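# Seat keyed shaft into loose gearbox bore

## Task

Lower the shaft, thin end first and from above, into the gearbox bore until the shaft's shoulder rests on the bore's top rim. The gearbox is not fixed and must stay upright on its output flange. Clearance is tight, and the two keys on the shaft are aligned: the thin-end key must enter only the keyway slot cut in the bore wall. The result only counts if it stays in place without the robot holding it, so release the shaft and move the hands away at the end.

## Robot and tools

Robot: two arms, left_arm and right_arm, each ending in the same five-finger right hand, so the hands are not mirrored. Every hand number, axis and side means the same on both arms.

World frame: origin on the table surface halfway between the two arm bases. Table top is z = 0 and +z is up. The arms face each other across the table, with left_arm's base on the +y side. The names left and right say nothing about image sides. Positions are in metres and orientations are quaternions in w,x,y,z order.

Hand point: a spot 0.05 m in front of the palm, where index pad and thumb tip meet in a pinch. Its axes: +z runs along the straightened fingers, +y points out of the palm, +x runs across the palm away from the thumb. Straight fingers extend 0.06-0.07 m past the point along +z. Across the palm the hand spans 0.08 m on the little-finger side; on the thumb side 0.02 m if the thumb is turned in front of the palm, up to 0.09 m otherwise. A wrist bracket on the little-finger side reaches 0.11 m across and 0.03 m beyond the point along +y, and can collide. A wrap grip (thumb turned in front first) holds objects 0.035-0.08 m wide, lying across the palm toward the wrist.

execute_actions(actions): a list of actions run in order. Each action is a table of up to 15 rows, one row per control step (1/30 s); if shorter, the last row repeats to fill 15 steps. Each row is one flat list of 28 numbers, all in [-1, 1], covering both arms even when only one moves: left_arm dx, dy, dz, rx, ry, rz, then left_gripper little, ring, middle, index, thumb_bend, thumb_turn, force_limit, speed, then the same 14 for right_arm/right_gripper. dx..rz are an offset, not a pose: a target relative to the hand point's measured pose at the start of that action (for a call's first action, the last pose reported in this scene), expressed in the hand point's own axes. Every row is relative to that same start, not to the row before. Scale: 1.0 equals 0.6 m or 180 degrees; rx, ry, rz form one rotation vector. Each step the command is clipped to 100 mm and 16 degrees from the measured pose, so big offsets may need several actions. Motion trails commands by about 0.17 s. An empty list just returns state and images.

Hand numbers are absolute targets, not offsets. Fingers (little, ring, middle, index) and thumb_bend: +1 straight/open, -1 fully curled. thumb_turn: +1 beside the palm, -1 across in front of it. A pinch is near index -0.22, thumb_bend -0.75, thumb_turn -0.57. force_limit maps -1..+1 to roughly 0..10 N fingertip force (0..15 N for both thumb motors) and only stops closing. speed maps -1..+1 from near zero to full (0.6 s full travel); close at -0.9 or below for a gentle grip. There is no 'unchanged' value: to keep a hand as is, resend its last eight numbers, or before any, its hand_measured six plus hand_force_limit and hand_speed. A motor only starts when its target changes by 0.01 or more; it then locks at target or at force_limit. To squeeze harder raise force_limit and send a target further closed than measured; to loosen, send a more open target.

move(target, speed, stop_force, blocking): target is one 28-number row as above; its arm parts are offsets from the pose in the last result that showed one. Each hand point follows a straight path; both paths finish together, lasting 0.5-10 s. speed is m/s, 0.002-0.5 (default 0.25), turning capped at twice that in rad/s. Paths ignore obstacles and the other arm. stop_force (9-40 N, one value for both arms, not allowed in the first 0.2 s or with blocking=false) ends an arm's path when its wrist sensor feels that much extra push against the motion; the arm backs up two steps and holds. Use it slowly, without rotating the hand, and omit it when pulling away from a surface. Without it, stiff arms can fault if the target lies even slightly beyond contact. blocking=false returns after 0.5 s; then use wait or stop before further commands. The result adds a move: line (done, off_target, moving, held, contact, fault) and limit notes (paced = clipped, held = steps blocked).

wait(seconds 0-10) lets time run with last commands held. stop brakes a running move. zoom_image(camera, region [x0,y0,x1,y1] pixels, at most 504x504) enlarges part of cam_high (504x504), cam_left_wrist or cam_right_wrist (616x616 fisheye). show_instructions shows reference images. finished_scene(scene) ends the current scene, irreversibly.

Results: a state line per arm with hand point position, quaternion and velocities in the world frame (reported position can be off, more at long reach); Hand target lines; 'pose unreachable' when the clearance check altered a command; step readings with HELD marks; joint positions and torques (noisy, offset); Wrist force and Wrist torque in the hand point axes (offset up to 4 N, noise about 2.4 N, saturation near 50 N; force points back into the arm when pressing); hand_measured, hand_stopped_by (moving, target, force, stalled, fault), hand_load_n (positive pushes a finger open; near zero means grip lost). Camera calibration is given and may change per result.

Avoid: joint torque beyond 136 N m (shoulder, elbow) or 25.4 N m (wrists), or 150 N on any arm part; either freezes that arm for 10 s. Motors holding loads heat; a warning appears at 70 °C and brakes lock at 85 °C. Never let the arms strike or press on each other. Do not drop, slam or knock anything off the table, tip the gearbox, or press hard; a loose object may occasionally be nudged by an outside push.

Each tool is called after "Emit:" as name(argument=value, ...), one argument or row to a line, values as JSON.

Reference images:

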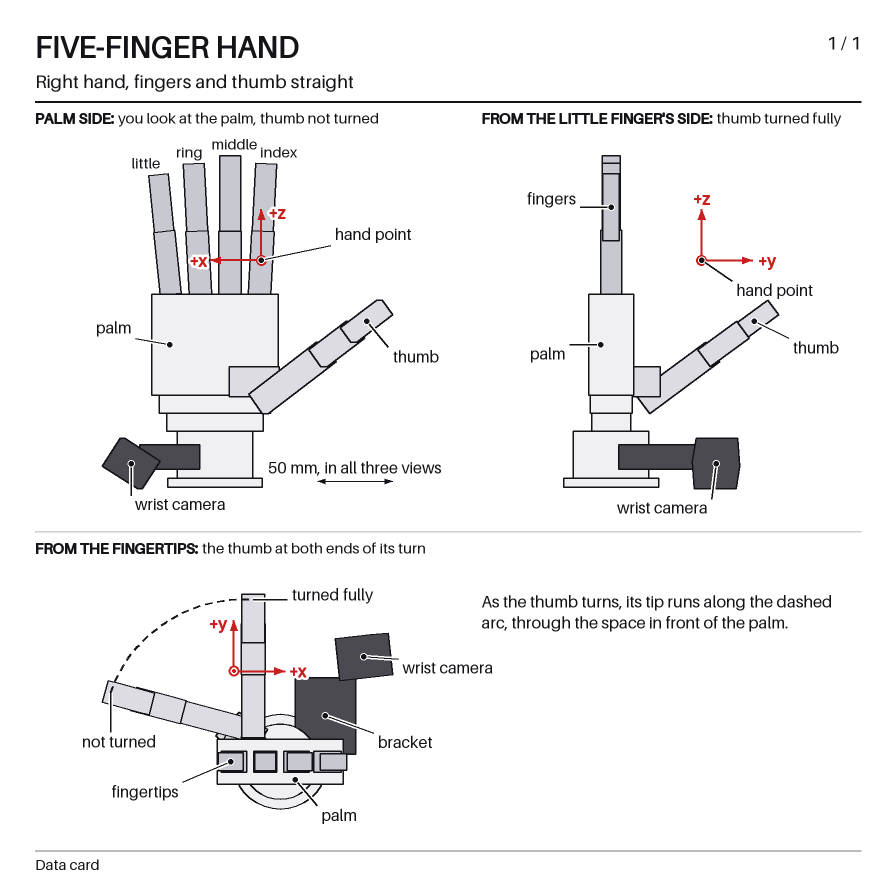

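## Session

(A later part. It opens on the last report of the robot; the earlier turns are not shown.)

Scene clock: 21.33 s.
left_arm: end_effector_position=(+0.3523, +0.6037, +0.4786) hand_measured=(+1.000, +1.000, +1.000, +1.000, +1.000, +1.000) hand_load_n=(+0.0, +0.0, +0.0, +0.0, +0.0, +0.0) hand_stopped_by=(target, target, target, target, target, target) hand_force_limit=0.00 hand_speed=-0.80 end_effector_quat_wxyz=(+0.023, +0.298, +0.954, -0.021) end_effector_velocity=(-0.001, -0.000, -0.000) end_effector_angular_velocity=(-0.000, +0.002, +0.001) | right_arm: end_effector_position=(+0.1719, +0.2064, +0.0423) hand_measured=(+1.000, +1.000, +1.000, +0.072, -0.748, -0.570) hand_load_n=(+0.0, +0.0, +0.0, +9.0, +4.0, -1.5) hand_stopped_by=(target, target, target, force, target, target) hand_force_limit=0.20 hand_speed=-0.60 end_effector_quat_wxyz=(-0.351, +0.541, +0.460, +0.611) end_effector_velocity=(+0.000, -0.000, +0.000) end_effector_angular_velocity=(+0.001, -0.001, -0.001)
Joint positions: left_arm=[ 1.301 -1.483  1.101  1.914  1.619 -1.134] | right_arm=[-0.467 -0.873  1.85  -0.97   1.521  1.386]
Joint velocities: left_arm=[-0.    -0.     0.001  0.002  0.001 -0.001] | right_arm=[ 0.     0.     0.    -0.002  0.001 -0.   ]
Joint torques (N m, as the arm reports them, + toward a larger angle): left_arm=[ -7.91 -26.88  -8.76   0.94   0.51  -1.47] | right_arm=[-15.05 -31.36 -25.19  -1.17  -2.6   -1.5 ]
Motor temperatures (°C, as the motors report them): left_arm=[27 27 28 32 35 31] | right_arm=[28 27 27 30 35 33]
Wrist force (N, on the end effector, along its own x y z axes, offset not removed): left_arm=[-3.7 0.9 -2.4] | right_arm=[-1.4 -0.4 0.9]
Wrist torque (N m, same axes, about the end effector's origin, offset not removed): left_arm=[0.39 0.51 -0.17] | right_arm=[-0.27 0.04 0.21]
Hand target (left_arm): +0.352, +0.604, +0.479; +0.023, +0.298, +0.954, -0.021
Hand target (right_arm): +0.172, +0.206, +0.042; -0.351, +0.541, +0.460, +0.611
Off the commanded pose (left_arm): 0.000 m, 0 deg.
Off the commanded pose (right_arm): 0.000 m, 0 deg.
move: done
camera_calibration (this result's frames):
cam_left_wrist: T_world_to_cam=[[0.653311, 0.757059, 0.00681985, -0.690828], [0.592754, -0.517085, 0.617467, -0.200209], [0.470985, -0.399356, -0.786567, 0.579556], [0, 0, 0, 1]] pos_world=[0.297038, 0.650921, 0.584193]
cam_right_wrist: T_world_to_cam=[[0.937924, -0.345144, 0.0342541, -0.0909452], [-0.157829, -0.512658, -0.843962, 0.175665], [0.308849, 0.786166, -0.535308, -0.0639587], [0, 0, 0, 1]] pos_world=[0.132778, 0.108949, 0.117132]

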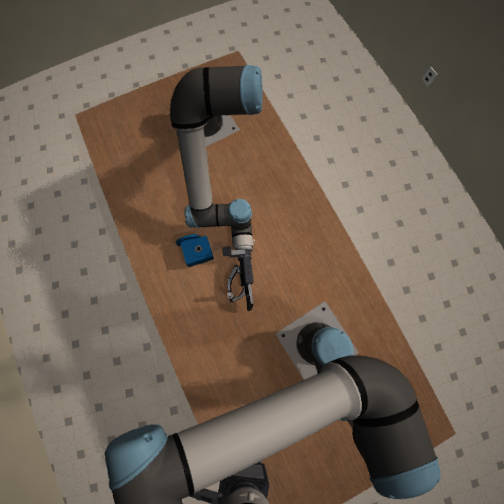

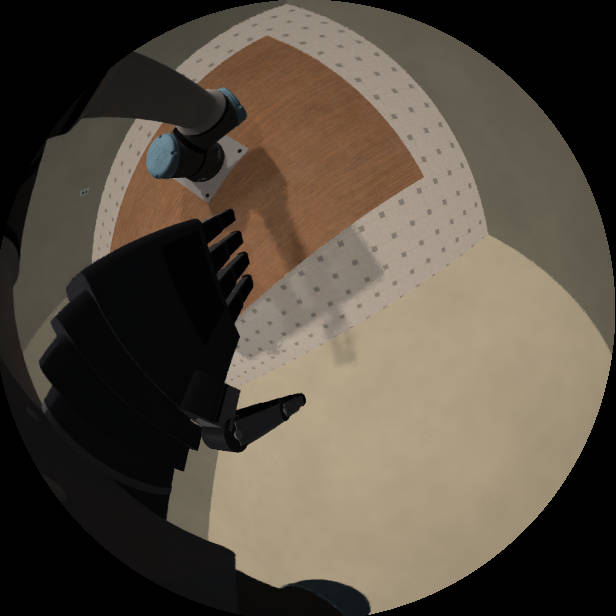

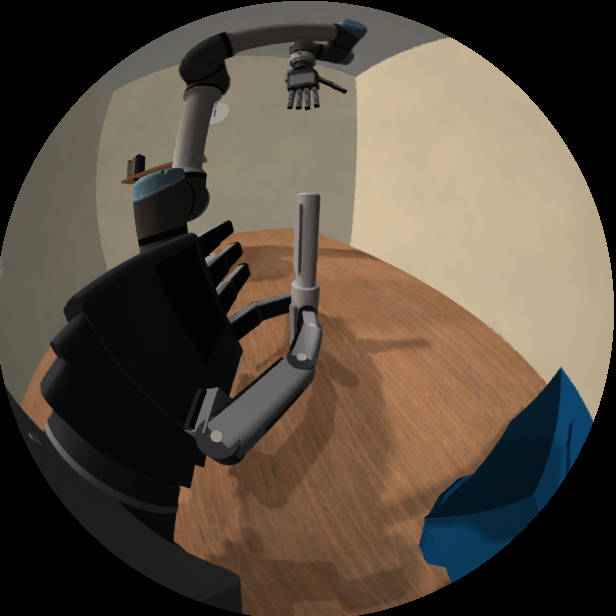

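Emit:
move(
  target=[0,0,0,0,0,0,1,1,1,1,1,1,0,-0.8,0,0,0,0,0,0,1,1,1,-0.1,-0.75,-0.57,1,-0.6],
)

Emit:
move(
  target=[0,0,0,0,0,0,1,1,1,1,1,1,0,-0.8,0.36,0.064,0,0,0,0,1,1,1,-0.1,-0.75,-0.57,1,-0.6],
  speed=0.15,
)

Emit:
move(
  target=[0,0,0,0,0,0,1,1,1,1,1,1,0,-0.8,0,0,-0.1,0,0,-0.5,1,1,1,-0.1,-0.75,-0.57,1,-0.6],
  speed=0.3,
)

Scene clock: 22.30 s.
left_arm: end_effector_position=(+0.3523, +0.6037, +0.4786) hand_measured=(+1.000, +1.000, +1.000, +1.000, +1.000, +1.000) hand_load_n=(+0.0, +0.0, +0.0, +0.0, +0.0, +0.0) hand_stopped_by=(target, target, target, target, target, target) hand_force_limit=0.00 hand_speed=-0.80 end_effector_quat_wxyz=(+0.023, +0.298, +0.954, -0.021) end_effector_velocity=(-0.000, -0.000, +0.001) end_effector_angular_velocity=(-0.001, -0.003, +0.001) | right_arm: end_effector_position=(+0.1719, +0.2064, +0.0423) hand_measured=(+1.000, +1.000, +1.000, +0.066, -0.746, -0.570) hand_load_n=(+0.0, +0.0, +0.0, +11.0, +4.5, -2.0) hand_stopped_by=(target, target, target, force, target, target) hand_force_limit=1.00 hand_speed=-0.60 end_effector_quat_wxyz=(-0.351, +0.541, +0.460, +0.611) end_effector_velocity=(-0.000, -0.000, -0.000) end_effector_angular_velocity=(-0.001, +0.001, -0.000)
Joint positions: left_arm=[ 1.301 -1.483  1.101  1.914  1.619 -1.134] | right_arm=[-0.467 -0.873  1.85  -0.97   1.521  1.386]
Joint velocities: left_arm=[ 0.    -0.001 -0.001 -0.001  0.001 -0.001] | right_arm=[ 0.001 -0.     0.001  0.001  0.001  0.   ]
Joint torques (N m, as the arm reports them, + toward a larger angle): left_arm=[ -7.67 -26.68  -8.54   0.92   0.55  -1.52] | right_arm=[-14.39 -32.35 -24.06  -2.11  -2.2   -1.49]
Motor temperatures (°C, as the motors report them): left_arm=[27 27 28 32 35 31] | right_arm=[28 27 27 30 35 33]
Wrist force (N, on the end effector, along its own x y z axes, offset not removed): left_arm=[-5.1 -0.7 0.6] | right_arm=[-1.5 -1.2 1.5]
Wrist torque (N m, same axes, about the end effector's origin, offset not removed): left_arm=[-0.18 0.73 -0.35] | right_arm=[-0.35 0.01 0.15]
Hand target (left_arm): +0.352, +0.604, +0.479; +0.023, +0.298, +0.954, -0.021
Hand target (right_arm): +0.172, +0.206, +0.042; -0.351, +0.541, +0.460, +0.611
Off the commanded pose (left_arm): 0.000 m, 0 deg.
Off the commanded pose (right_arm): 0.000 m, 0 deg.
move: done
camera_calibration (this result's frames):
cam_left_wrist: T_world_to_cam=[[0.653311, 0.757059, 0.00682005, -0.690828], [0.592754, -0.517085, 0.617467, -0.200209], [0.470985, -0.399356, -0.786567, 0.579556], [0, 0, 0, 1]] pos_world=[0.297039, 0.650921, 0.584194]
cam_right_wrist: T_world_to_cam=[[0.937926, -0.345141, 0.0342542, -0.0909471], [-0.157825, -0.512653, -0.843965, 0.175667], [0.308847, 0.786171, -0.535303, -0.0639608], [0, 0, 0, 1]] pos_world=[0.132781, 0.108951, 0.117134]

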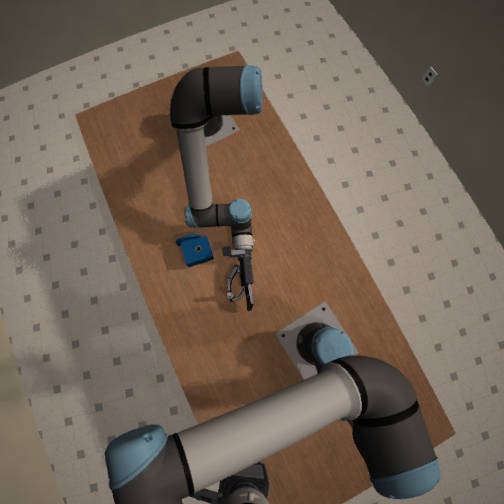

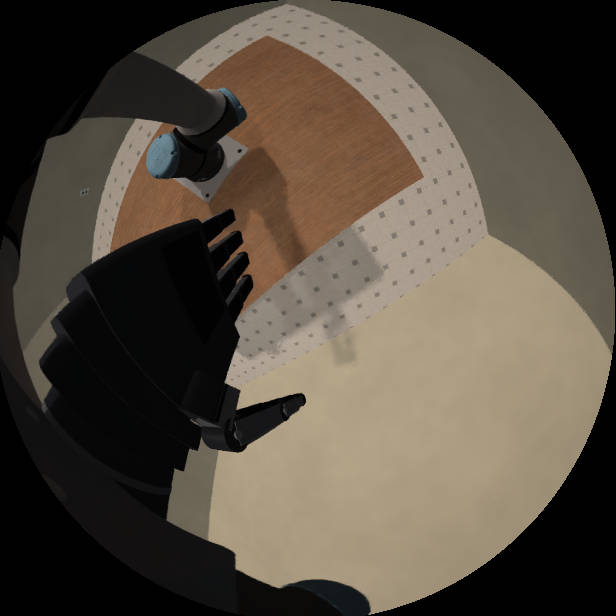

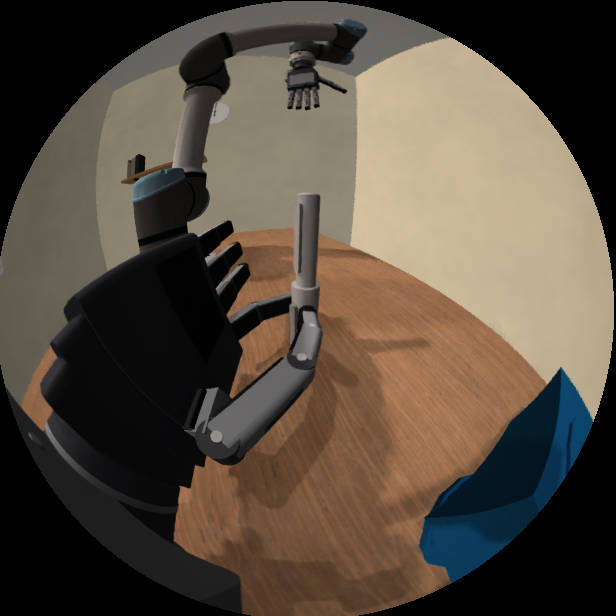

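Scene clock: 24.20 s.
left_arm: end_effector_position=(+0.3523, +0.6037, +0.4786) hand_measured=(+1.000, +1.000, +1.000, +1.000, +1.000, +1.000) hand_load_n=(+0.0, +0.0, +0.0, +0.0, +0.0, +0.0) hand_stopped_by=(target, target, target, target, target, target) hand_force_limit=0.00 hand_speed=-0.80 end_effector_quat_wxyz=(+0.023, +0.298, +0.954, -0.021) end_effector_velocity=(+0.001, -0.000, -0.000) end_effector_angular_velocity=(-0.001, -0.001, -0.000) | right_arm: end_effector_position=(+0.1704, +0.2083, +0.2616) hand_measured=(+1.000, +1.000, +1.000, +0.066, -0.746, -0.570) hand_load_n=(+0.0, +0.0, +0.0, +11.0, +4.5, -1.5) hand_stopped_by=(target, target, target, force, target, target) hand_force_limit=1.00 hand_speed=-0.60 end_effector_quat_wxyz=(-0.351, +0.541, +0.460, +0.611) end_effector_velocity=(-0.000, +0.000, +0.001) end_effector_angular_velocity=(-0.001, +0.001, +0.001)
Joint positions: left_arm=[ 1.301 -1.483  1.101  1.914  1.619 -1.134] | right_arm=[-0.463 -1.221  1.696 -0.468  1.525  1.386]
Joint velocities: left_arm=[ 0.     0.002 -0.001 -0.001  0.001  0.   ] | right_arm=[ 0.    -0.001 -0.003  0.005 -0.001  0.   ]
Joint torques (N m, as the arm reports them, + toward a larger angle): left_arm=[ -7.08 -27.34  -9.15   0.78   0.65  -1.52] | right_arm=[ 13.05 -42.44 -34.04  -1.02   2.56   1.68]
Motor temperatures (°C, as the motors report them): left_arm=[27 27 28 32 35 31] | right_arm=[28 27 27 30 35 33]
Wrist force (N, on the end effector, along its own x y z axes, offset not removed): left_arm=[-1.8 -0.1 -1.0] | right_arm=[-4.4 -1.9 1.6]
Wrist torque (N m, same axes, about the end effector's origin, offset not removed): left_arm=[0.26 0.22 -0.20] | right_arm=[-0.43 0.38 0.07]
Hand target (left_arm): +0.352, +0.604, +0.479; +0.023, +0.298, +0.954, -0.021
Hand target (right_arm): +0.170, +0.208, +0.262; -0.351, +0.541, +0.460, +0.611
Off the commanded pose (left_arm): 0.000 m, 0 deg.
Off the commanded pose (right_arm): 0.000 m, 0 deg.
move: done
camera_calibration (this result's frames):
cam_left_wrist: T_world_to_cam=[[0.653311, 0.757059, 0.00682012, -0.690828], [0.592754, -0.517085, 0.617467, -0.200209], [0.470985, -0.399356, -0.786567, 0.579556], [0, 0, 0, 1]] pos_world=[0.297038, 0.650921, 0.584194]
cam_right_wrist: T_world_to_cam=[[0.937926, -0.345135, 0.034288, -0.0964129], [-0.157785, -0.512638, -0.843982, 0.361503], [0.308865, 0.786183, -0.535274, 0.0524061], [0, 0, 0, 1]] pos_world=[0.131282, 0.110844, 0.33646]

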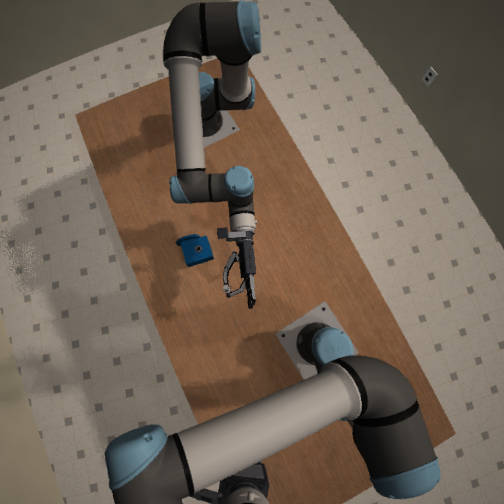

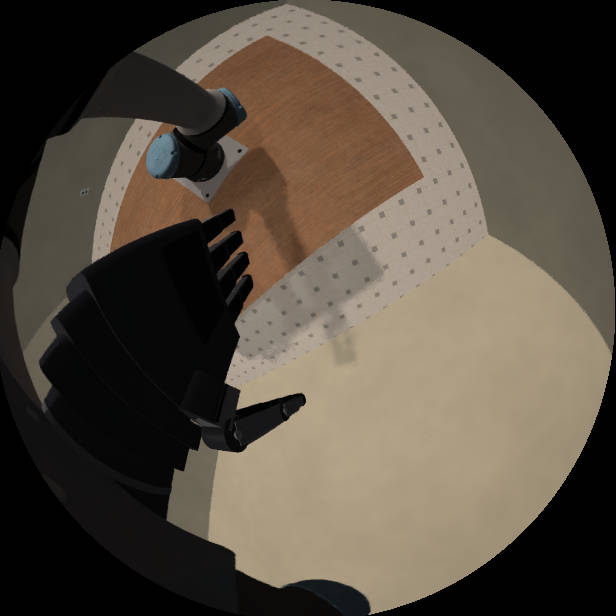

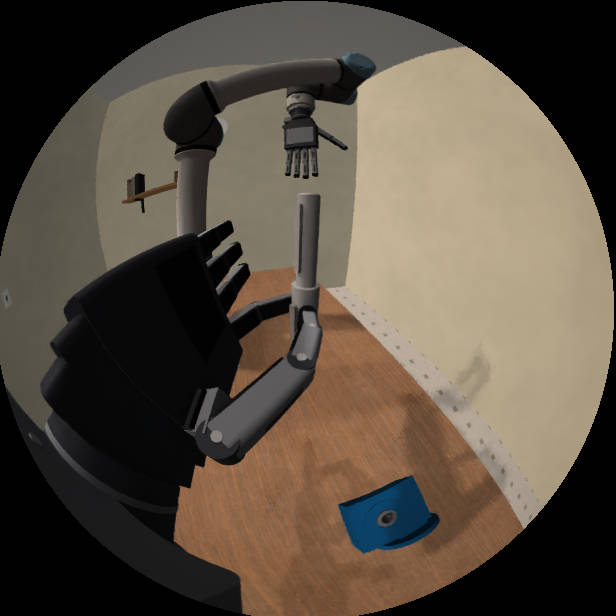

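Scene clock: 27.30 s.
left_arm: end_effector_position=(+0.3523, +0.6037, +0.4786) hand_measured=(+1.000, +1.000, +1.000, +1.000, +1.000, +1.000) hand_load_n=(+0.0, +0.0, +0.0, +0.0, +0.0, +0.0) hand_stopped_by=(target, target, target, target, target, target) hand_force_limit=0.00 hand_speed=-0.80 end_effector_quat_wxyz=(+0.023, +0.298, +0.954, -0.021) end_effector_velocity=(+0.000, -0.000, +0.000) end_effector_angular_velocity=(+0.001, -0.000, -0.004) | right_arm: end_effector_position=(+0.1502, +0.1519, +0.2620) hand_measured=(+1.000, +1.000, +1.000, +0.066, -0.748, -0.570) hand_load_n=(+0.0, +0.0, +0.0, +9.0, +3.0, +0.0) hand_stopped_by=(target, target, target, force, target, target) hand_force_limit=1.00 hand_speed=-0.60 end_effector_quat_wxyz=(+0.184, +0.058, +0.707, +0.680) end_effector_velocity=(+0.000, -0.000, +0.000) end_effector_angular_velocity=(-0.002, -0.008, +0.000)
Joint positions: left_arm=[ 1.301 -1.483  1.101  1.914  1.619 -1.134] | right_arm=[-0.575 -1.245  1.992 -0.74   1.413 -0.184]
Joint velocities: left_arm=[-0.001  0.    -0.    -0.    -0.001  0.003] | right_arm=[-0.003 -0.001  0.001 -0.001 -0.003 -0.009]
Joint torques (N m, as the arm reports them, + toward a larger angle): left_arm=[ -7.83 -26.98  -8.86   0.71   0.48  -1.54] | right_arm=[-15.06 -37.92  -8.52  -3.77  -2.62  -1.4 ]
Motor temperatures (°C, as the motors report them): left_arm=[27 27 28 32 35 31] | right_arm=[28 27 27 30 35 33]
Wrist force (N, on the end effector, along its own x y z axes, offset not removed): left_arm=[0.5 1.2 2.0] | right_arm=[0.2 -1.6 0.1]
Wrist torque (N m, same axes, about the end effector's origin, offset not removed): left_arm=[0.22 -0.11 0.01] | right_arm=[0.07 0.16 0.12]
Hand target (left_arm): +0.352, +0.604, +0.479; +0.023, +0.298, +0.954, -0.021
Hand target (right_arm): +0.150, +0.152, +0.262; +0.184, +0.057, +0.707, +0.680
Off the commanded pose (left_arm): 0.000 m, 0 deg.
Off the commanded pose (right_arm): 0.000 m, 0 deg.
move: done
camera_calibration (this result's frames):
cam_left_wrist: T_world_to_cam=[[0.653311, 0.757059, 0.00681996, -0.690828], [0.592754, -0.517086, 0.617467, -0.200209], [0.470985, -0.399356, -0.786567, 0.579556], [0, 0, 0, 1]] pos_world=[0.297039, 0.650921, 0.584193]
cam_right_wrist: T_world_to_cam=[[-0.0315872, 0.0110089, 0.99944, -0.258355], [0.618244, -0.78548, 0.0281917, 0.0261111], [0.785351, 0.618789, 0.0180049, -0.0879337], [0, 0, 0, 1]] pos_world=[0.0447551, 0.0777663, 0.259057]

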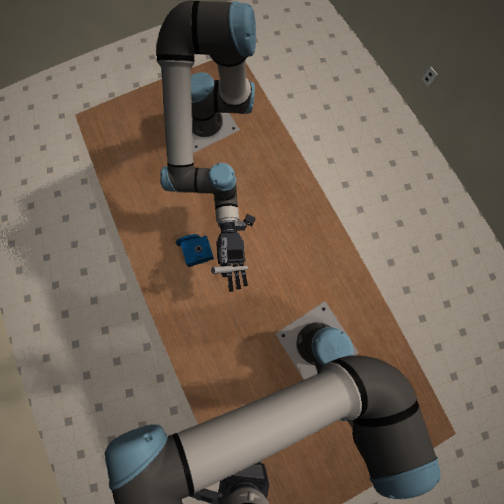

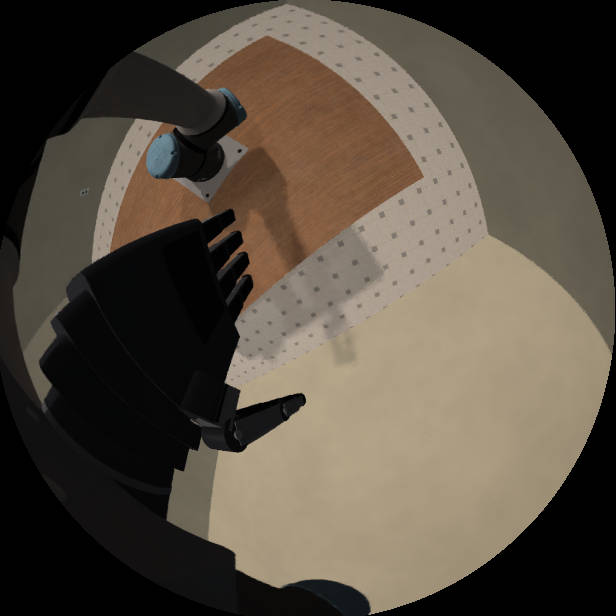

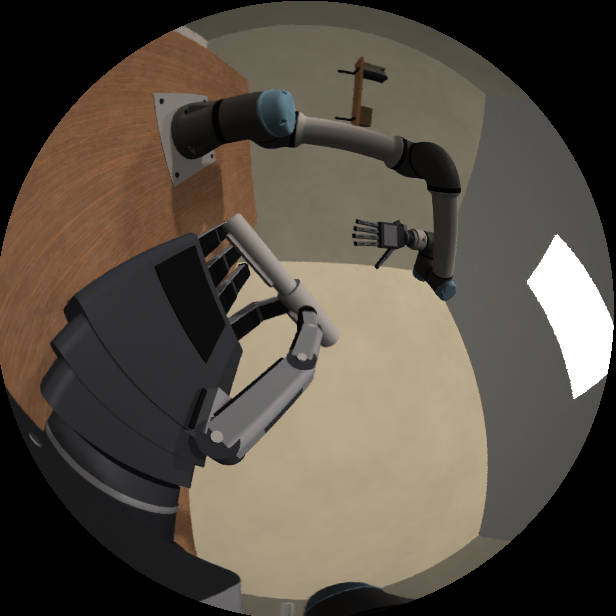

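Emit:
move(
  target=[0,0,0,0,0,0,1,1,1,1,1,1,0,-0.8,0,0,0,0,0,-0.6,1,1,1,-0.13,-0.75,-0.57,1,-0.6],
  speed=0.3,
)

Emit:
move(
  target=[0,0,0,0,0,0,1,1,1,1,1,1,0,-0.8,0,0,0,0,0,-0.3,1,1,1,-0.13,-0.75,-0.57,1,-0.6],
  speed=0.2,
)

Scene clock: 31.17 s.
left_arm: end_effector_position=(+0.3523, +0.6037, +0.4786) hand_measured=(+1.000, +1.000, +1.000, +1.000, +1.000, +1.000) hand_load_n=(+0.0, +0.0, +0.0, +0.0, +0.0, +0.0) hand_stopped_by=(target, target, target, target, target, target) hand_force_limit=0.00 hand_speed=-0.80 end_effector_quat_wxyz=(+0.023, +0.298, +0.954, -0.021) end_effector_velocity=(+0.001, +0.000, -0.001) end_effector_angular_velocity=(+0.001, +0.000, +0.000) | right_arm: end_effector_position=(+0.1503, +0.1518, +0.2622) hand_measured=(+1.000, +1.000, +1.000, +0.060, -0.746, -0.570) hand_load_n=(+0.0, +0.0, +0.0, +10.5, +5.5, -1.0) hand_stopped_by=(target, target, target, force, target, target) hand_force_limit=1.00 hand_speed=-0.60 end_effector_quat_wxyz=(+0.658, -0.538, +0.463, +0.251) end_effector_velocity=(-0.001, +0.000, +0.000) end_effector_angular_velocity=(-0.004, -0.008, -0.000)
Joint positions: left_arm=[ 1.301 -1.483  1.101  1.914  1.619 -1.134] | right_arm=[-0.775 -1.357  1.93  -0.566  1.213 -2.07 ]
Joint velocities: left_arm=[ 0.     0.001  0.001 -0.001 -0.001  0.   ] | right_arm=[ 0.002 -0.001 -0.002  0.003  0.002 -0.009]
Joint torques (N m, as the arm reports them, + toward a larger angle): left_arm=[ -7.55 -27.06  -9.18   0.82   0.62  -1.52] | right_arm=[ 12.75 -35.13 -32.64  -0.47   2.47  -1.2 ]
Motor temperatures (°C, as the motors report them): left_arm=[27 27 28 32 35 31] | right_arm=[28 27 27 30 35 33]
Wrist force (N, on the end effector, along its own x y z axes, offset not removed): left_arm=[-4.9 -0.2 2.3] | right_arm=[0.4 0.1 1.7]
Wrist torque (N m, same axes, about the end effector's origin, offset not removed): left_arm=[-0.17 0.52 -0.34] | right_arm=[-0.35 0.39 0.05]
Hand target (left_arm): +0.352, +0.604, +0.479; +0.023, +0.298, +0.954, -0.021
Hand target (right_arm): +0.150, +0.152, +0.262; +0.658, -0.538, +0.462, +0.251
Off the commanded pose (left_arm): 0.000 m, 0 deg.
Off the commanded pose (right_arm): 0.000 m, 0 deg.
move: done
camera_calibration (this result's frames):
cam_left_wrist: T_world_to_cam=[[0.653311, 0.757059, 0.00681982, -0.690828], [0.592754, -0.517085, 0.617467, -0.200209], [0.470985, -0.399356, -0.786567, 0.579556], [0, 0, 0, 1]] pos_world=[0.297038, 0.650921, 0.584193]
cam_right_wrist: T_world_to_cam=[[-0.888071, 0.309682, -0.339746, 0.176024], [-0.445421, -0.396856, 0.802562, -0.0762709], [0.113708, 0.864062, 0.490375, -0.148049], [0, 0, 0, 1]] pos_world=[0.139184, 0.0431434, 0.193615]

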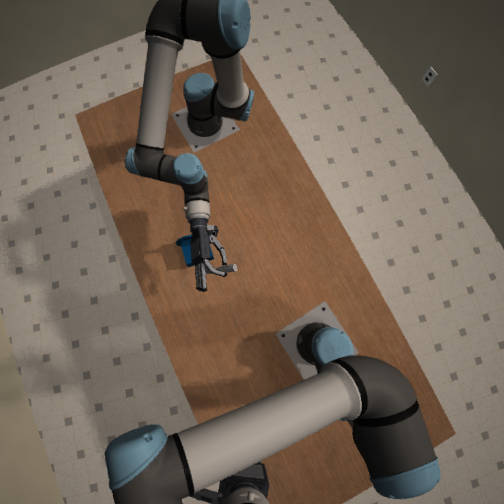

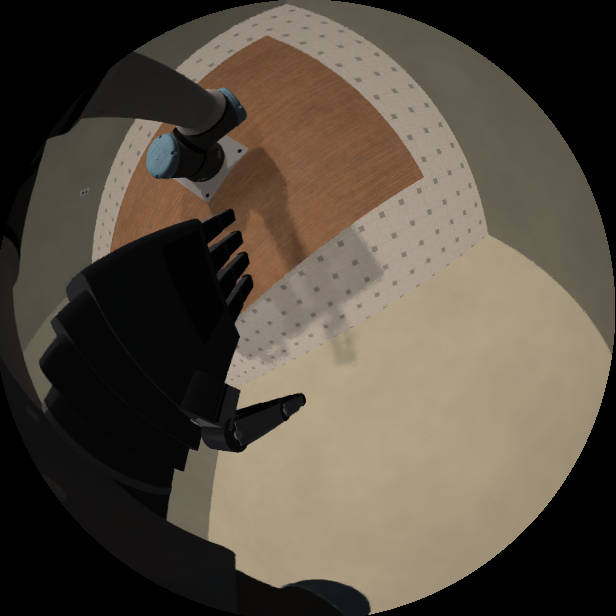

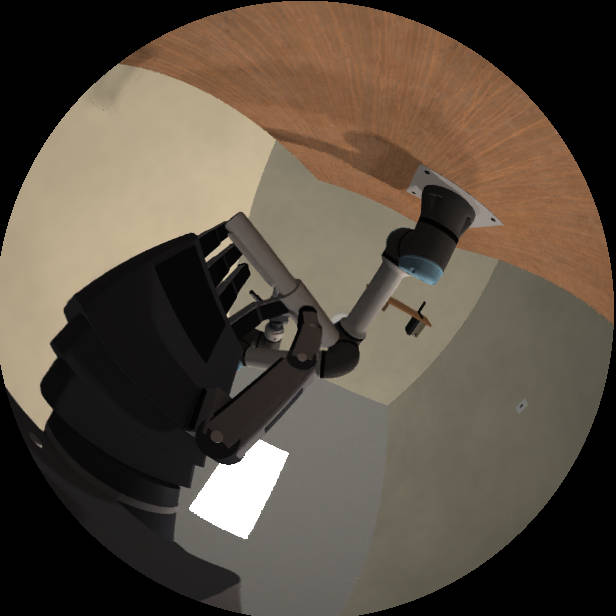

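Scene clock: 33.97 s.
left_arm: end_effector_position=(+0.3523, +0.6037, +0.4786) hand_measured=(+1.000, +1.000, +1.000, +1.000, +1.000, +1.000) hand_load_n=(+0.0, +0.0, +0.0, +0.0, +0.0, +0.0) hand_stopped_by=(target, target, target, target, target, target) hand_force_limit=0.00 hand_speed=-0.80 end_effector_quat_wxyz=(+0.023, +0.298, +0.954, -0.021) end_effector_velocity=(+0.000, +0.000, +0.000) end_effector_angular_velocity=(+0.001, -0.002, -0.001) | right_arm: end_effector_position=(+0.1502, +0.1518, +0.2622) hand_measured=(+1.000, +1.000, +1.000, +0.060, -0.746, -0.570) hand_load_n=(+0.0, +0.0, +0.0, +10.0, +6.0, -0.5) hand_stopped_by=(target, target, target, force, target, target) hand_force_limit=1.00 hand_speed=-0.60 end_effector_quat_wxyz=(+0.701, -0.689, +0.168, -0.075) end_effector_velocity=(-0.000, -0.000, -0.001) end_effector_angular_velocity=(-0.004, -0.004, -0.000)
Joint positions: left_arm=[ 1.301 -1.483  1.101  1.914  1.619 -1.134] | right_arm=[-0.709 -1.422  1.852 -0.423  1.279 -3.011]
Joint velocities: left_arm=[-0.    -0.     0.    -0.002 -0.001  0.001] | right_arm=[ 0.001 -0.    -0.     0.003  0.002 -0.006]
Joint torques (N m, as the arm reports them, + toward a larger angle): left_arm=[ -7.99 -27.55  -8.73   0.83   0.67  -1.56] | right_arm=[ 12.22 -33.8  -33.79  -0.87   2.41  -1.48]
Motor temperatures (°C, as the motors report them): left_arm=[27 27 28 32 35 31] | right_arm=[28 27 27 30 35 33]
Wrist force (N, on the end effector, along its own x y z axes, offset not removed): left_arm=[-3.4 -0.8 0.2] | right_arm=[2.8 1.5 1.9]
Wrist torque (N m, same axes, about the end effector's origin, offset not removed): left_arm=[-0.16 0.59 -0.32] | right_arm=[-0.41 -0.29 0.26]
Hand target (left_arm): +0.352, +0.604, +0.479; +0.023, +0.298, +0.954, -0.021
Hand target (right_arm): +0.150, +0.152, +0.262; +0.701, -0.689, +0.168, -0.075
Off the commanded pose (left_arm): 0.000 m, 0 deg.
Off the commanded pose (right_arm): 0.000 m, 0 deg.
move: done
camera_calibration (this result's frames):
cam_left_wrist: T_world_to_cam=[[0.653311, 0.757059, 0.00682001, -0.690828], [0.592754, -0.517085, 0.617467, -0.200209], [0.470985, -0.399356, -0.786567, 0.579556], [0, 0, 0, 1]] pos_world=[0.297038, 0.650921, 0.584194]
cam_right_wrist: T_world_to_cam=[[-0.266545, 0.0812341, -0.960393, 0.279969], [-0.944373, -0.221181, 0.24339, 0.118585], [-0.192649, 0.971844, 0.13567, -0.0253518], [0, 0, 0, 1]] pos_world=[0.181729, 0.0281236, 0.243457]

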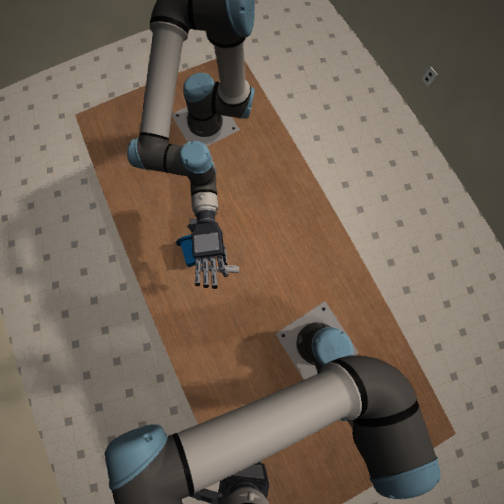

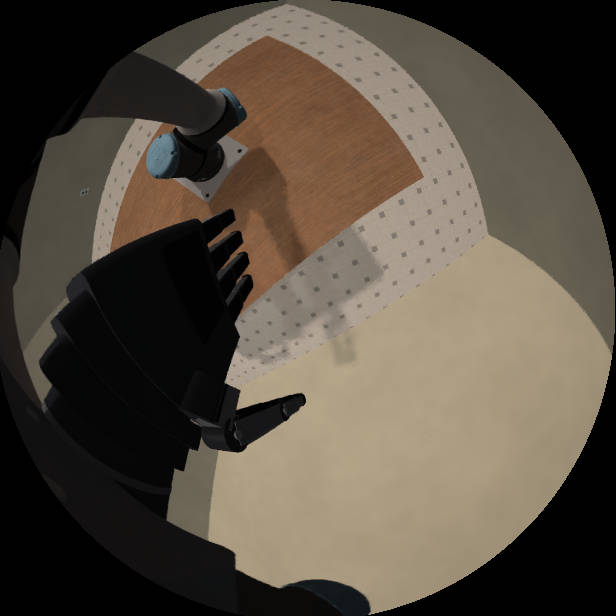

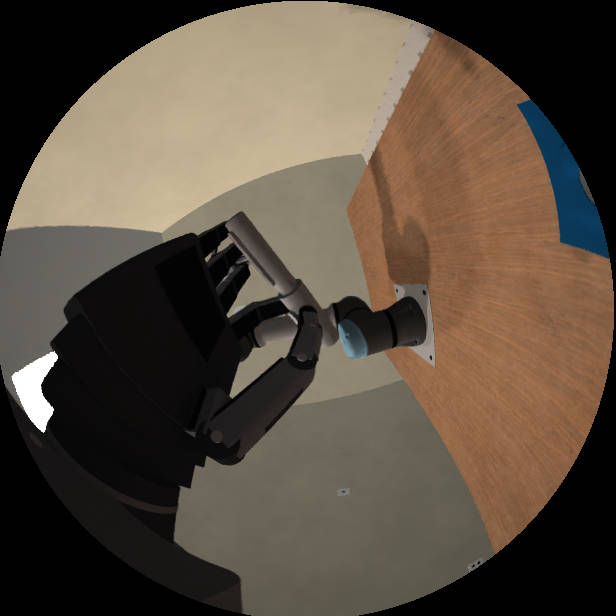

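Emit:
move(
  target=[0,0,0,0,0,0,1,1,1,1,1,1,0,-0.8,0,0,0,0,0,0,0.2,1,1,-0.13,-0.75,-0.57,1,-0.6],
)

Emit:
zoom_image(
  camera="cam_right_wrist",
  region=[190, 170, 430, 410],
)

Scene clock: 35.60 s.
left_arm: end_effector_position=(+0.3523, +0.6037, +0.4786) hand_measured=(+1.000, +1.000, +1.000, +1.000, +1.000, +1.000) hand_load_n=(+0.0, +0.0, +0.0, +0.0, +0.0, +0.0) hand_stopped_by=(target, target, target, target, target, target) hand_force_limit=0.00 hand_speed=-0.80 end_effector_quat_wxyz=(+0.023, +0.298, +0.954, -0.021) end_effector_velocity=(-0.000, -0.000, -0.000) end_effector_angular_velocity=(+0.000, +0.002, -0.002) | right_arm: end_effector_position=(+0.1501, +0.1518, +0.2622) hand_measured=(+0.200, +1.000, +1.000, +0.060, -0.746, -0.570) hand_load_n=(+0.0, +0.0, +0.0, +10.0, +6.0, -0.5) hand_stopped_by=(target, target, target, force, target, target) hand_force_limit=1.00 hand_speed=-0.60 end_effector_quat_wxyz=(+0.701, -0.689, +0.168, -0.075) end_effector_velocity=(-0.000, +0.000, +0.000) end_effector_angular_velocity=(+0.000, +0.000, +0.001)
Joint positions: left_arm=[ 1.301 -1.483  1.101  1.914  1.619 -1.134] | right_arm=[-0.709 -1.422  1.852 -0.423  1.279 -3.011]
Joint velocities: left_arm=[ 0.    -0.     0.001  0.001  0.     0.003] | right_arm=[ 0.     0.    -0.    -0.    -0.001  0.   ]
Joint torques (N m, as the arm reports them, + toward a larger angle): left_arm=[ -6.85 -26.98  -9.02   0.85   0.59  -1.43] | right_arm=[ -5.82 -30.69 -13.53  -3.56  -2.64   1.95]
Motor temperatures (°C, as the motors report them): left_arm=[27 27 28 32 35 31] | right_arm=[28 27 27 30 35 33]
Wrist force (N, on the end effector, along its own x y z axes, offset not removed): left_arm=[-4.5 -2.1 0.4] | right_arm=[-0.5 3.5 2.5]
Wrist torque (N m, same axes, about the end effector's origin, offset not removed): left_arm=[-0.24 0.68 -0.31] | right_arm=[0.00 0.09 0.12]
Hand target (left_arm): +0.352, +0.604, +0.479; +0.023, +0.298, +0.954, -0.021
Hand target (right_arm): +0.150, +0.152, +0.262; +0.701, -0.689, +0.168, -0.075
Off the commanded pose (left_arm): 0.000 m, 0 deg.
Off the commanded pose (right_arm): 0.000 m, 0 deg.
move: done
camera_calibration (this result's frames):
cam_left_wrist: T_world_to_cam=[[0.653311, 0.757059, 0.00681977, -0.690828], [0.592754, -0.517085, 0.617467, -0.200209], [0.470985, -0.399356, -0.786567, 0.579556], [0, 0, 0, 1]] pos_world=[0.297038, 0.650921, 0.584193]
cam_right_wrist: T_world_to_cam=[[-0.266512, 0.0812677, -0.960399, 0.279987], [-0.944367, -0.221264, 0.243339, 0.11857], [-0.192726, 0.971822, 0.135716, -0.0253897], [0, 0, 0, 1]] pos_world=[0.1817, 0.0281556, 0.243493]

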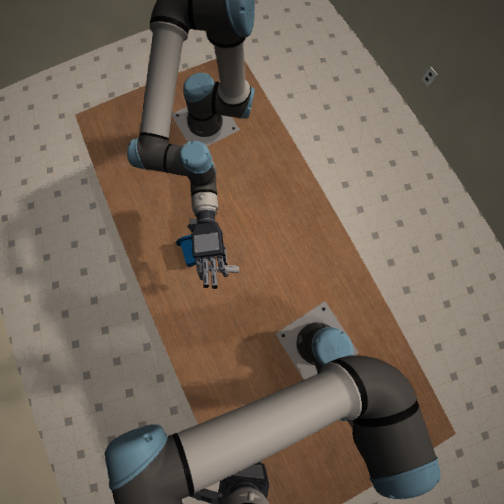

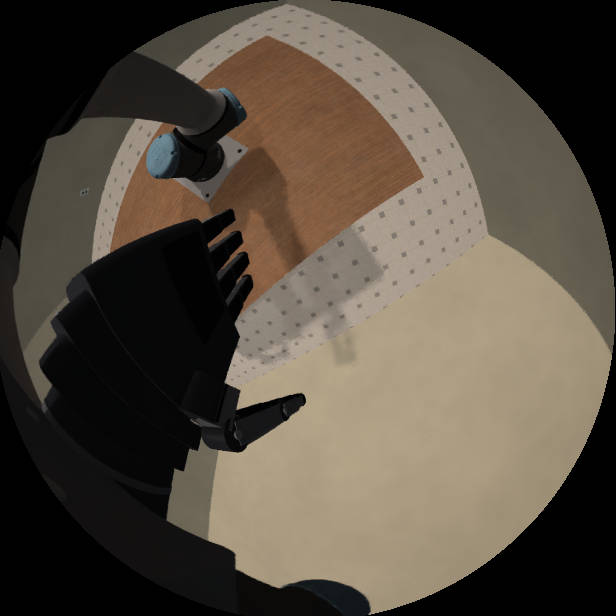

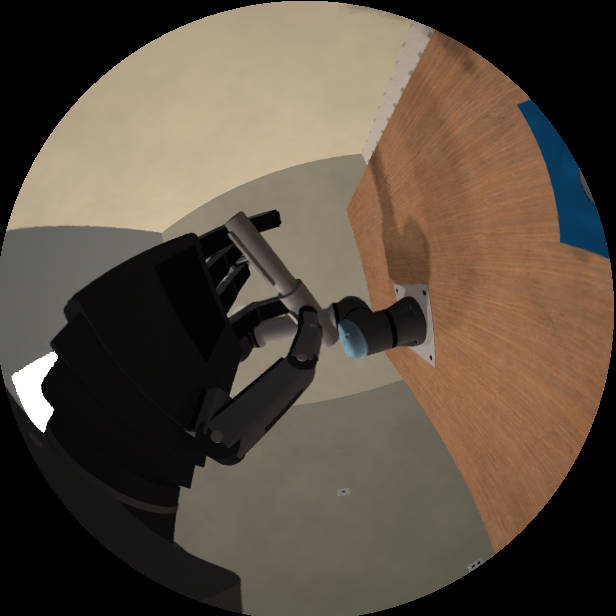

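Region (190, 170, 430, 410) of cam_right_wrist's 616x616 image, scaled by 2.100, with more detail than that image has.

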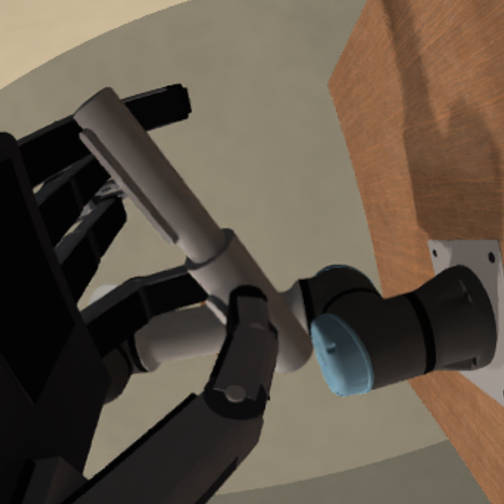

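Emit:
move(
  target=[0,0,0,0,0,0,1,1,1,1,1,1,0,-0.8,0,0,0,0,0,0,1,1,1,-0.13,-0.75,-0.57,1,0.5],
)

Emit:
move(
  target=[0,0,0,0,0,0,1,1,1,1,1,1,0,-0.8,0,0,0,0,0,0,1,1,1,0.07,-0.75,-0.57,1,-0.9],
)

Scene clock: 36.40 s.
left_arm: end_effector_position=(+0.3523, +0.6037, +0.4786) hand_measured=(+1.000, +1.000, +1.000, +1.000, +1.000, +1.000) hand_load_n=(+0.0, +0.0, +0.0, +0.0, +0.0, +0.0) hand_stopped_by=(target, target, target, target, target, target) hand_force_limit=0.00 hand_speed=-0.80 end_effector_quat_wxyz=(+0.023, +0.298, +0.954, -0.021) end_effector_velocity=(-0.001, -0.000, +0.001) end_effector_angular_velocity=(+0.000, -0.001, -0.001) | right_arm: end_effector_position=(+0.1501, +0.1518, +0.2622) hand_measured=(+1.000, +1.000, +1.000, +0.060, -0.746, -0.570) hand_load_n=(+0.0, +0.0, +0.0, +10.0, +6.0, -0.5) hand_stopped_by=(target, target, target, force, target, target) hand_force_limit=1.00 hand_speed=0.50 end_effector_quat_wxyz=(+0.701, -0.689, +0.168, -0.075) end_effector_velocity=(-0.000, -0.000, -0.001) end_effector_angular_velocity=(-0.001, +0.001, +0.000)
Joint positions: left_arm=[ 1.301 -1.483  1.101  1.914  1.619 -1.134] | right_arm=[-0.709 -1.422  1.852 -0.423  1.279 -3.011]
Joint velocities: left_arm=[-0.001 -0.001 -0.001  0.002 -0.     0.001] | right_arm=[-0.     0.     0.001  0.    -0.     0.   ]
Joint torques (N m, as the arm reports them, + toward a larger angle): left_arm=[ -7.28 -27.06  -8.94   0.79   0.55  -1.42] | right_arm=[ -6.29 -30.33 -15.2   -3.54  -2.56   1.86]
Motor temperatures (°C, as the motors report them): left_arm=[27 27 28 32 35 31] | right_arm=[28 27 27 30 35 33]
Wrist force (N, on the end effector, along its own x y z axes, offset not removed): left_arm=[-5.7 -1.1 -1.7] | right_arm=[-0.9 1.0 1.8]
Wrist torque (N m, same axes, about the end effector's origin, offset not removed): left_arm=[-0.12 0.77 -0.42] | right_arm=[-0.44 0.14 0.22]
Hand target (left_arm): +0.352, +0.604, +0.479; +0.023, +0.298, +0.954, -0.021
Hand target (right_arm): +0.150, +0.152, +0.262; +0.701, -0.689, +0.168, -0.075
Off the commanded pose (left_arm): 0.000 m, 0 deg.
Off the commanded pose (right_arm): 0.000 m, 0 deg.
move: done
camera_calibration (this result's frames):
cam_left_wrist: T_world_to_cam=[[0.653311, 0.757059, 0.00681979, -0.690828], [0.592754, -0.517085, 0.617467, -0.200209], [0.470985, -0.399356, -0.786567, 0.579556], [0, 0, 0, 1]] pos_world=[0.297038, 0.650921, 0.584193]
cam_right_wrist: T_world_to_cam=[[-0.26652, 0.0812566, -0.960398, 0.279981], [-0.944364, -0.221262, 0.24335, 0.118565], [-0.192725, 0.971823, 0.135707, -0.0253834], [0, 0, 0, 1]] pos_world=[0.181697, 0.0281517, 0.243485]

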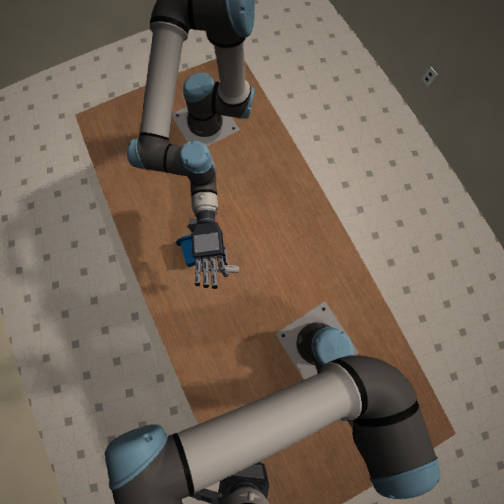

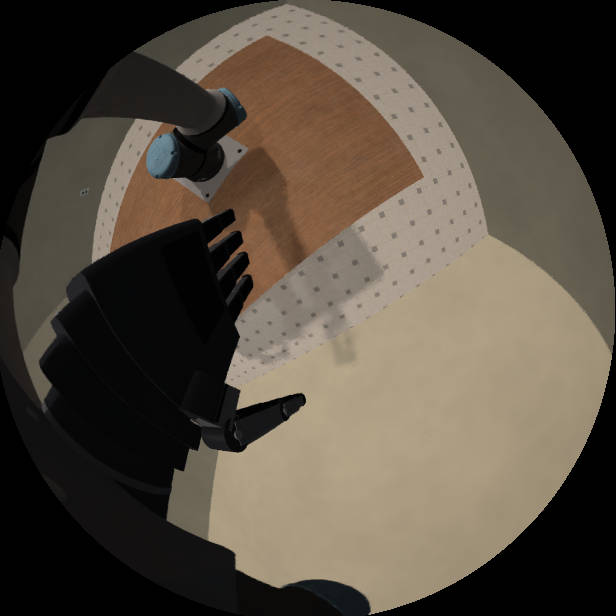

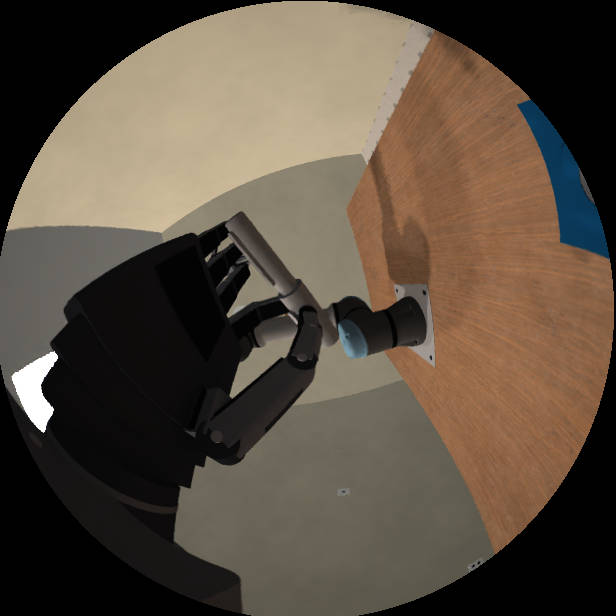

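Scene clock: 36.90 s.
left_arm: end_effector_position=(+0.3523, +0.6037, +0.4786) hand_measured=(+1.000, +1.000, +1.000, +1.000, +1.000, +1.000) hand_load_n=(+0.0, +0.0, +0.0, +0.0, +0.0, +0.0) hand_stopped_by=(target, target, target, target, target, target) hand_force_limit=0.00 hand_speed=-0.80 end_effector_quat_wxyz=(+0.023, +0.298, +0.954, -0.021) end_effector_velocity=(+0.000, -0.000, +0.001) end_effector_angular_velocity=(+0.001, -0.001, -0.001) | right_arm: end_effector_position=(+0.1501, +0.1518, +0.2622) hand_measured=(+1.000, +1.000, +1.000, +0.070, -0.750, -0.570) hand_load_n=(+0.0, +0.0, +0.0, +0.0, +0.0, +0.0) hand_stopped_by=(target, target, target, target, target, target) hand_force_limit=1.00 hand_speed=-0.90 end_effector_quat_wxyz=(+0.701, -0.689, +0.168, -0.075) end_effector_velocity=(+0.000, -0.000, -0.000) end_effector_angular_velocity=(-0.001, +0.000, -0.001)
Joint positions: left_arm=[ 1.301 -1.483  1.101  1.914  1.619 -1.134] | right_arm=[-0.709 -1.422  1.852 -0.423  1.279 -3.011]
Joint velocities: left_arm=[-0.001 -0.001 -0.001  0.    -0.001 -0.   ] | right_arm=[-0.     0.     0.     0.     0.001 -0.   ]
Joint torques (N m, as the arm reports them, + toward a larger angle): left_arm=[ -8.21 -27.17  -8.72   0.76   0.62  -1.5 ] | right_arm=[ -6.11 -29.9  -15.15  -2.17  -2.64   1.65]
Motor temperatures (°C, as the motors report them): left_arm=[27 27 28 32 35 31] | right_arm=[28 27 27 30 35 33]
Wrist force (N, on the end effector, along its own x y z axes, offset not removed): left_arm=[-7.1 1.5 1.5] | right_arm=[-1.0 -1.1 1.3]
Wrist torque (N m, same axes, about the end effector's origin, offset not removed): left_arm=[0.21 1.16 -0.48] | right_arm=[-0.30 0.33 0.29]
Hand target (left_arm): +0.352, +0.604, +0.479; +0.023, +0.298, +0.954, -0.021
Hand target (right_arm): +0.150, +0.152, +0.262; +0.701, -0.689, +0.168, -0.075
Off the commanded pose (left_arm): 0.000 m, 0 deg.
Off the commanded pose (right_arm): 0.000 m, 0 deg.
move: done
camera_calibration (this result's frames):
cam_left_wrist: T_world_to_cam=[[0.653311, 0.757059, 0.00681988, -0.690828], [0.592754, -0.517085, 0.617467, -0.200209], [0.470985, -0.399356, -0.786567, 0.579556], [0, 0, 0, 1]] pos_world=[0.297038, 0.650921, 0.584194]
cam_right_wrist: T_world_to_cam=[[-0.266497, 0.0812918, -0.960401, 0.279984], [-0.94437, -0.221271, 0.24332, 0.118577], [-0.192729, 0.971818, 0.135738, -0.0253965], [0, 0, 0, 1]] pos_world=[0.181701, 0.0281581, 0.243492]

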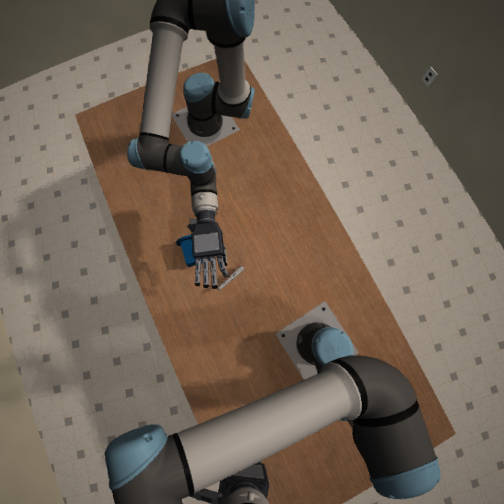

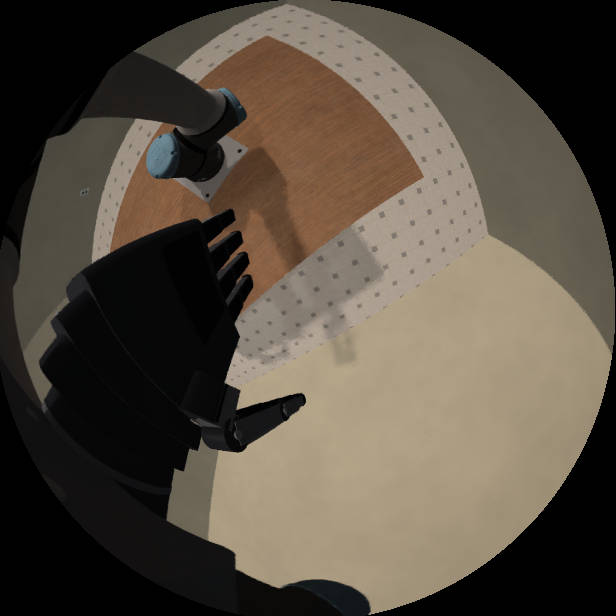

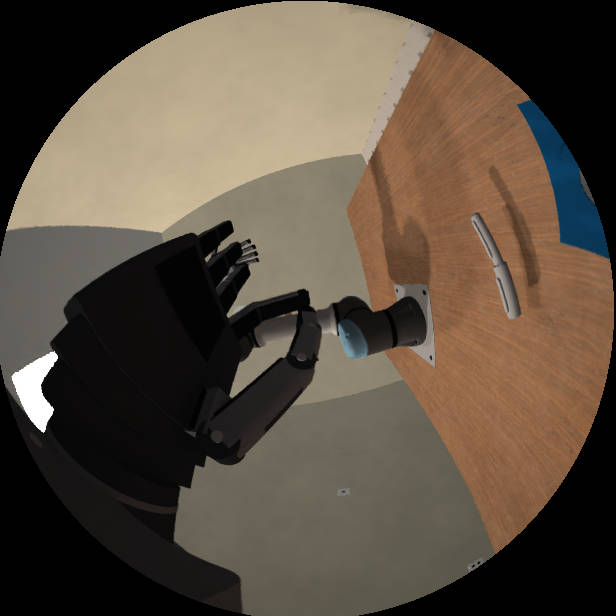

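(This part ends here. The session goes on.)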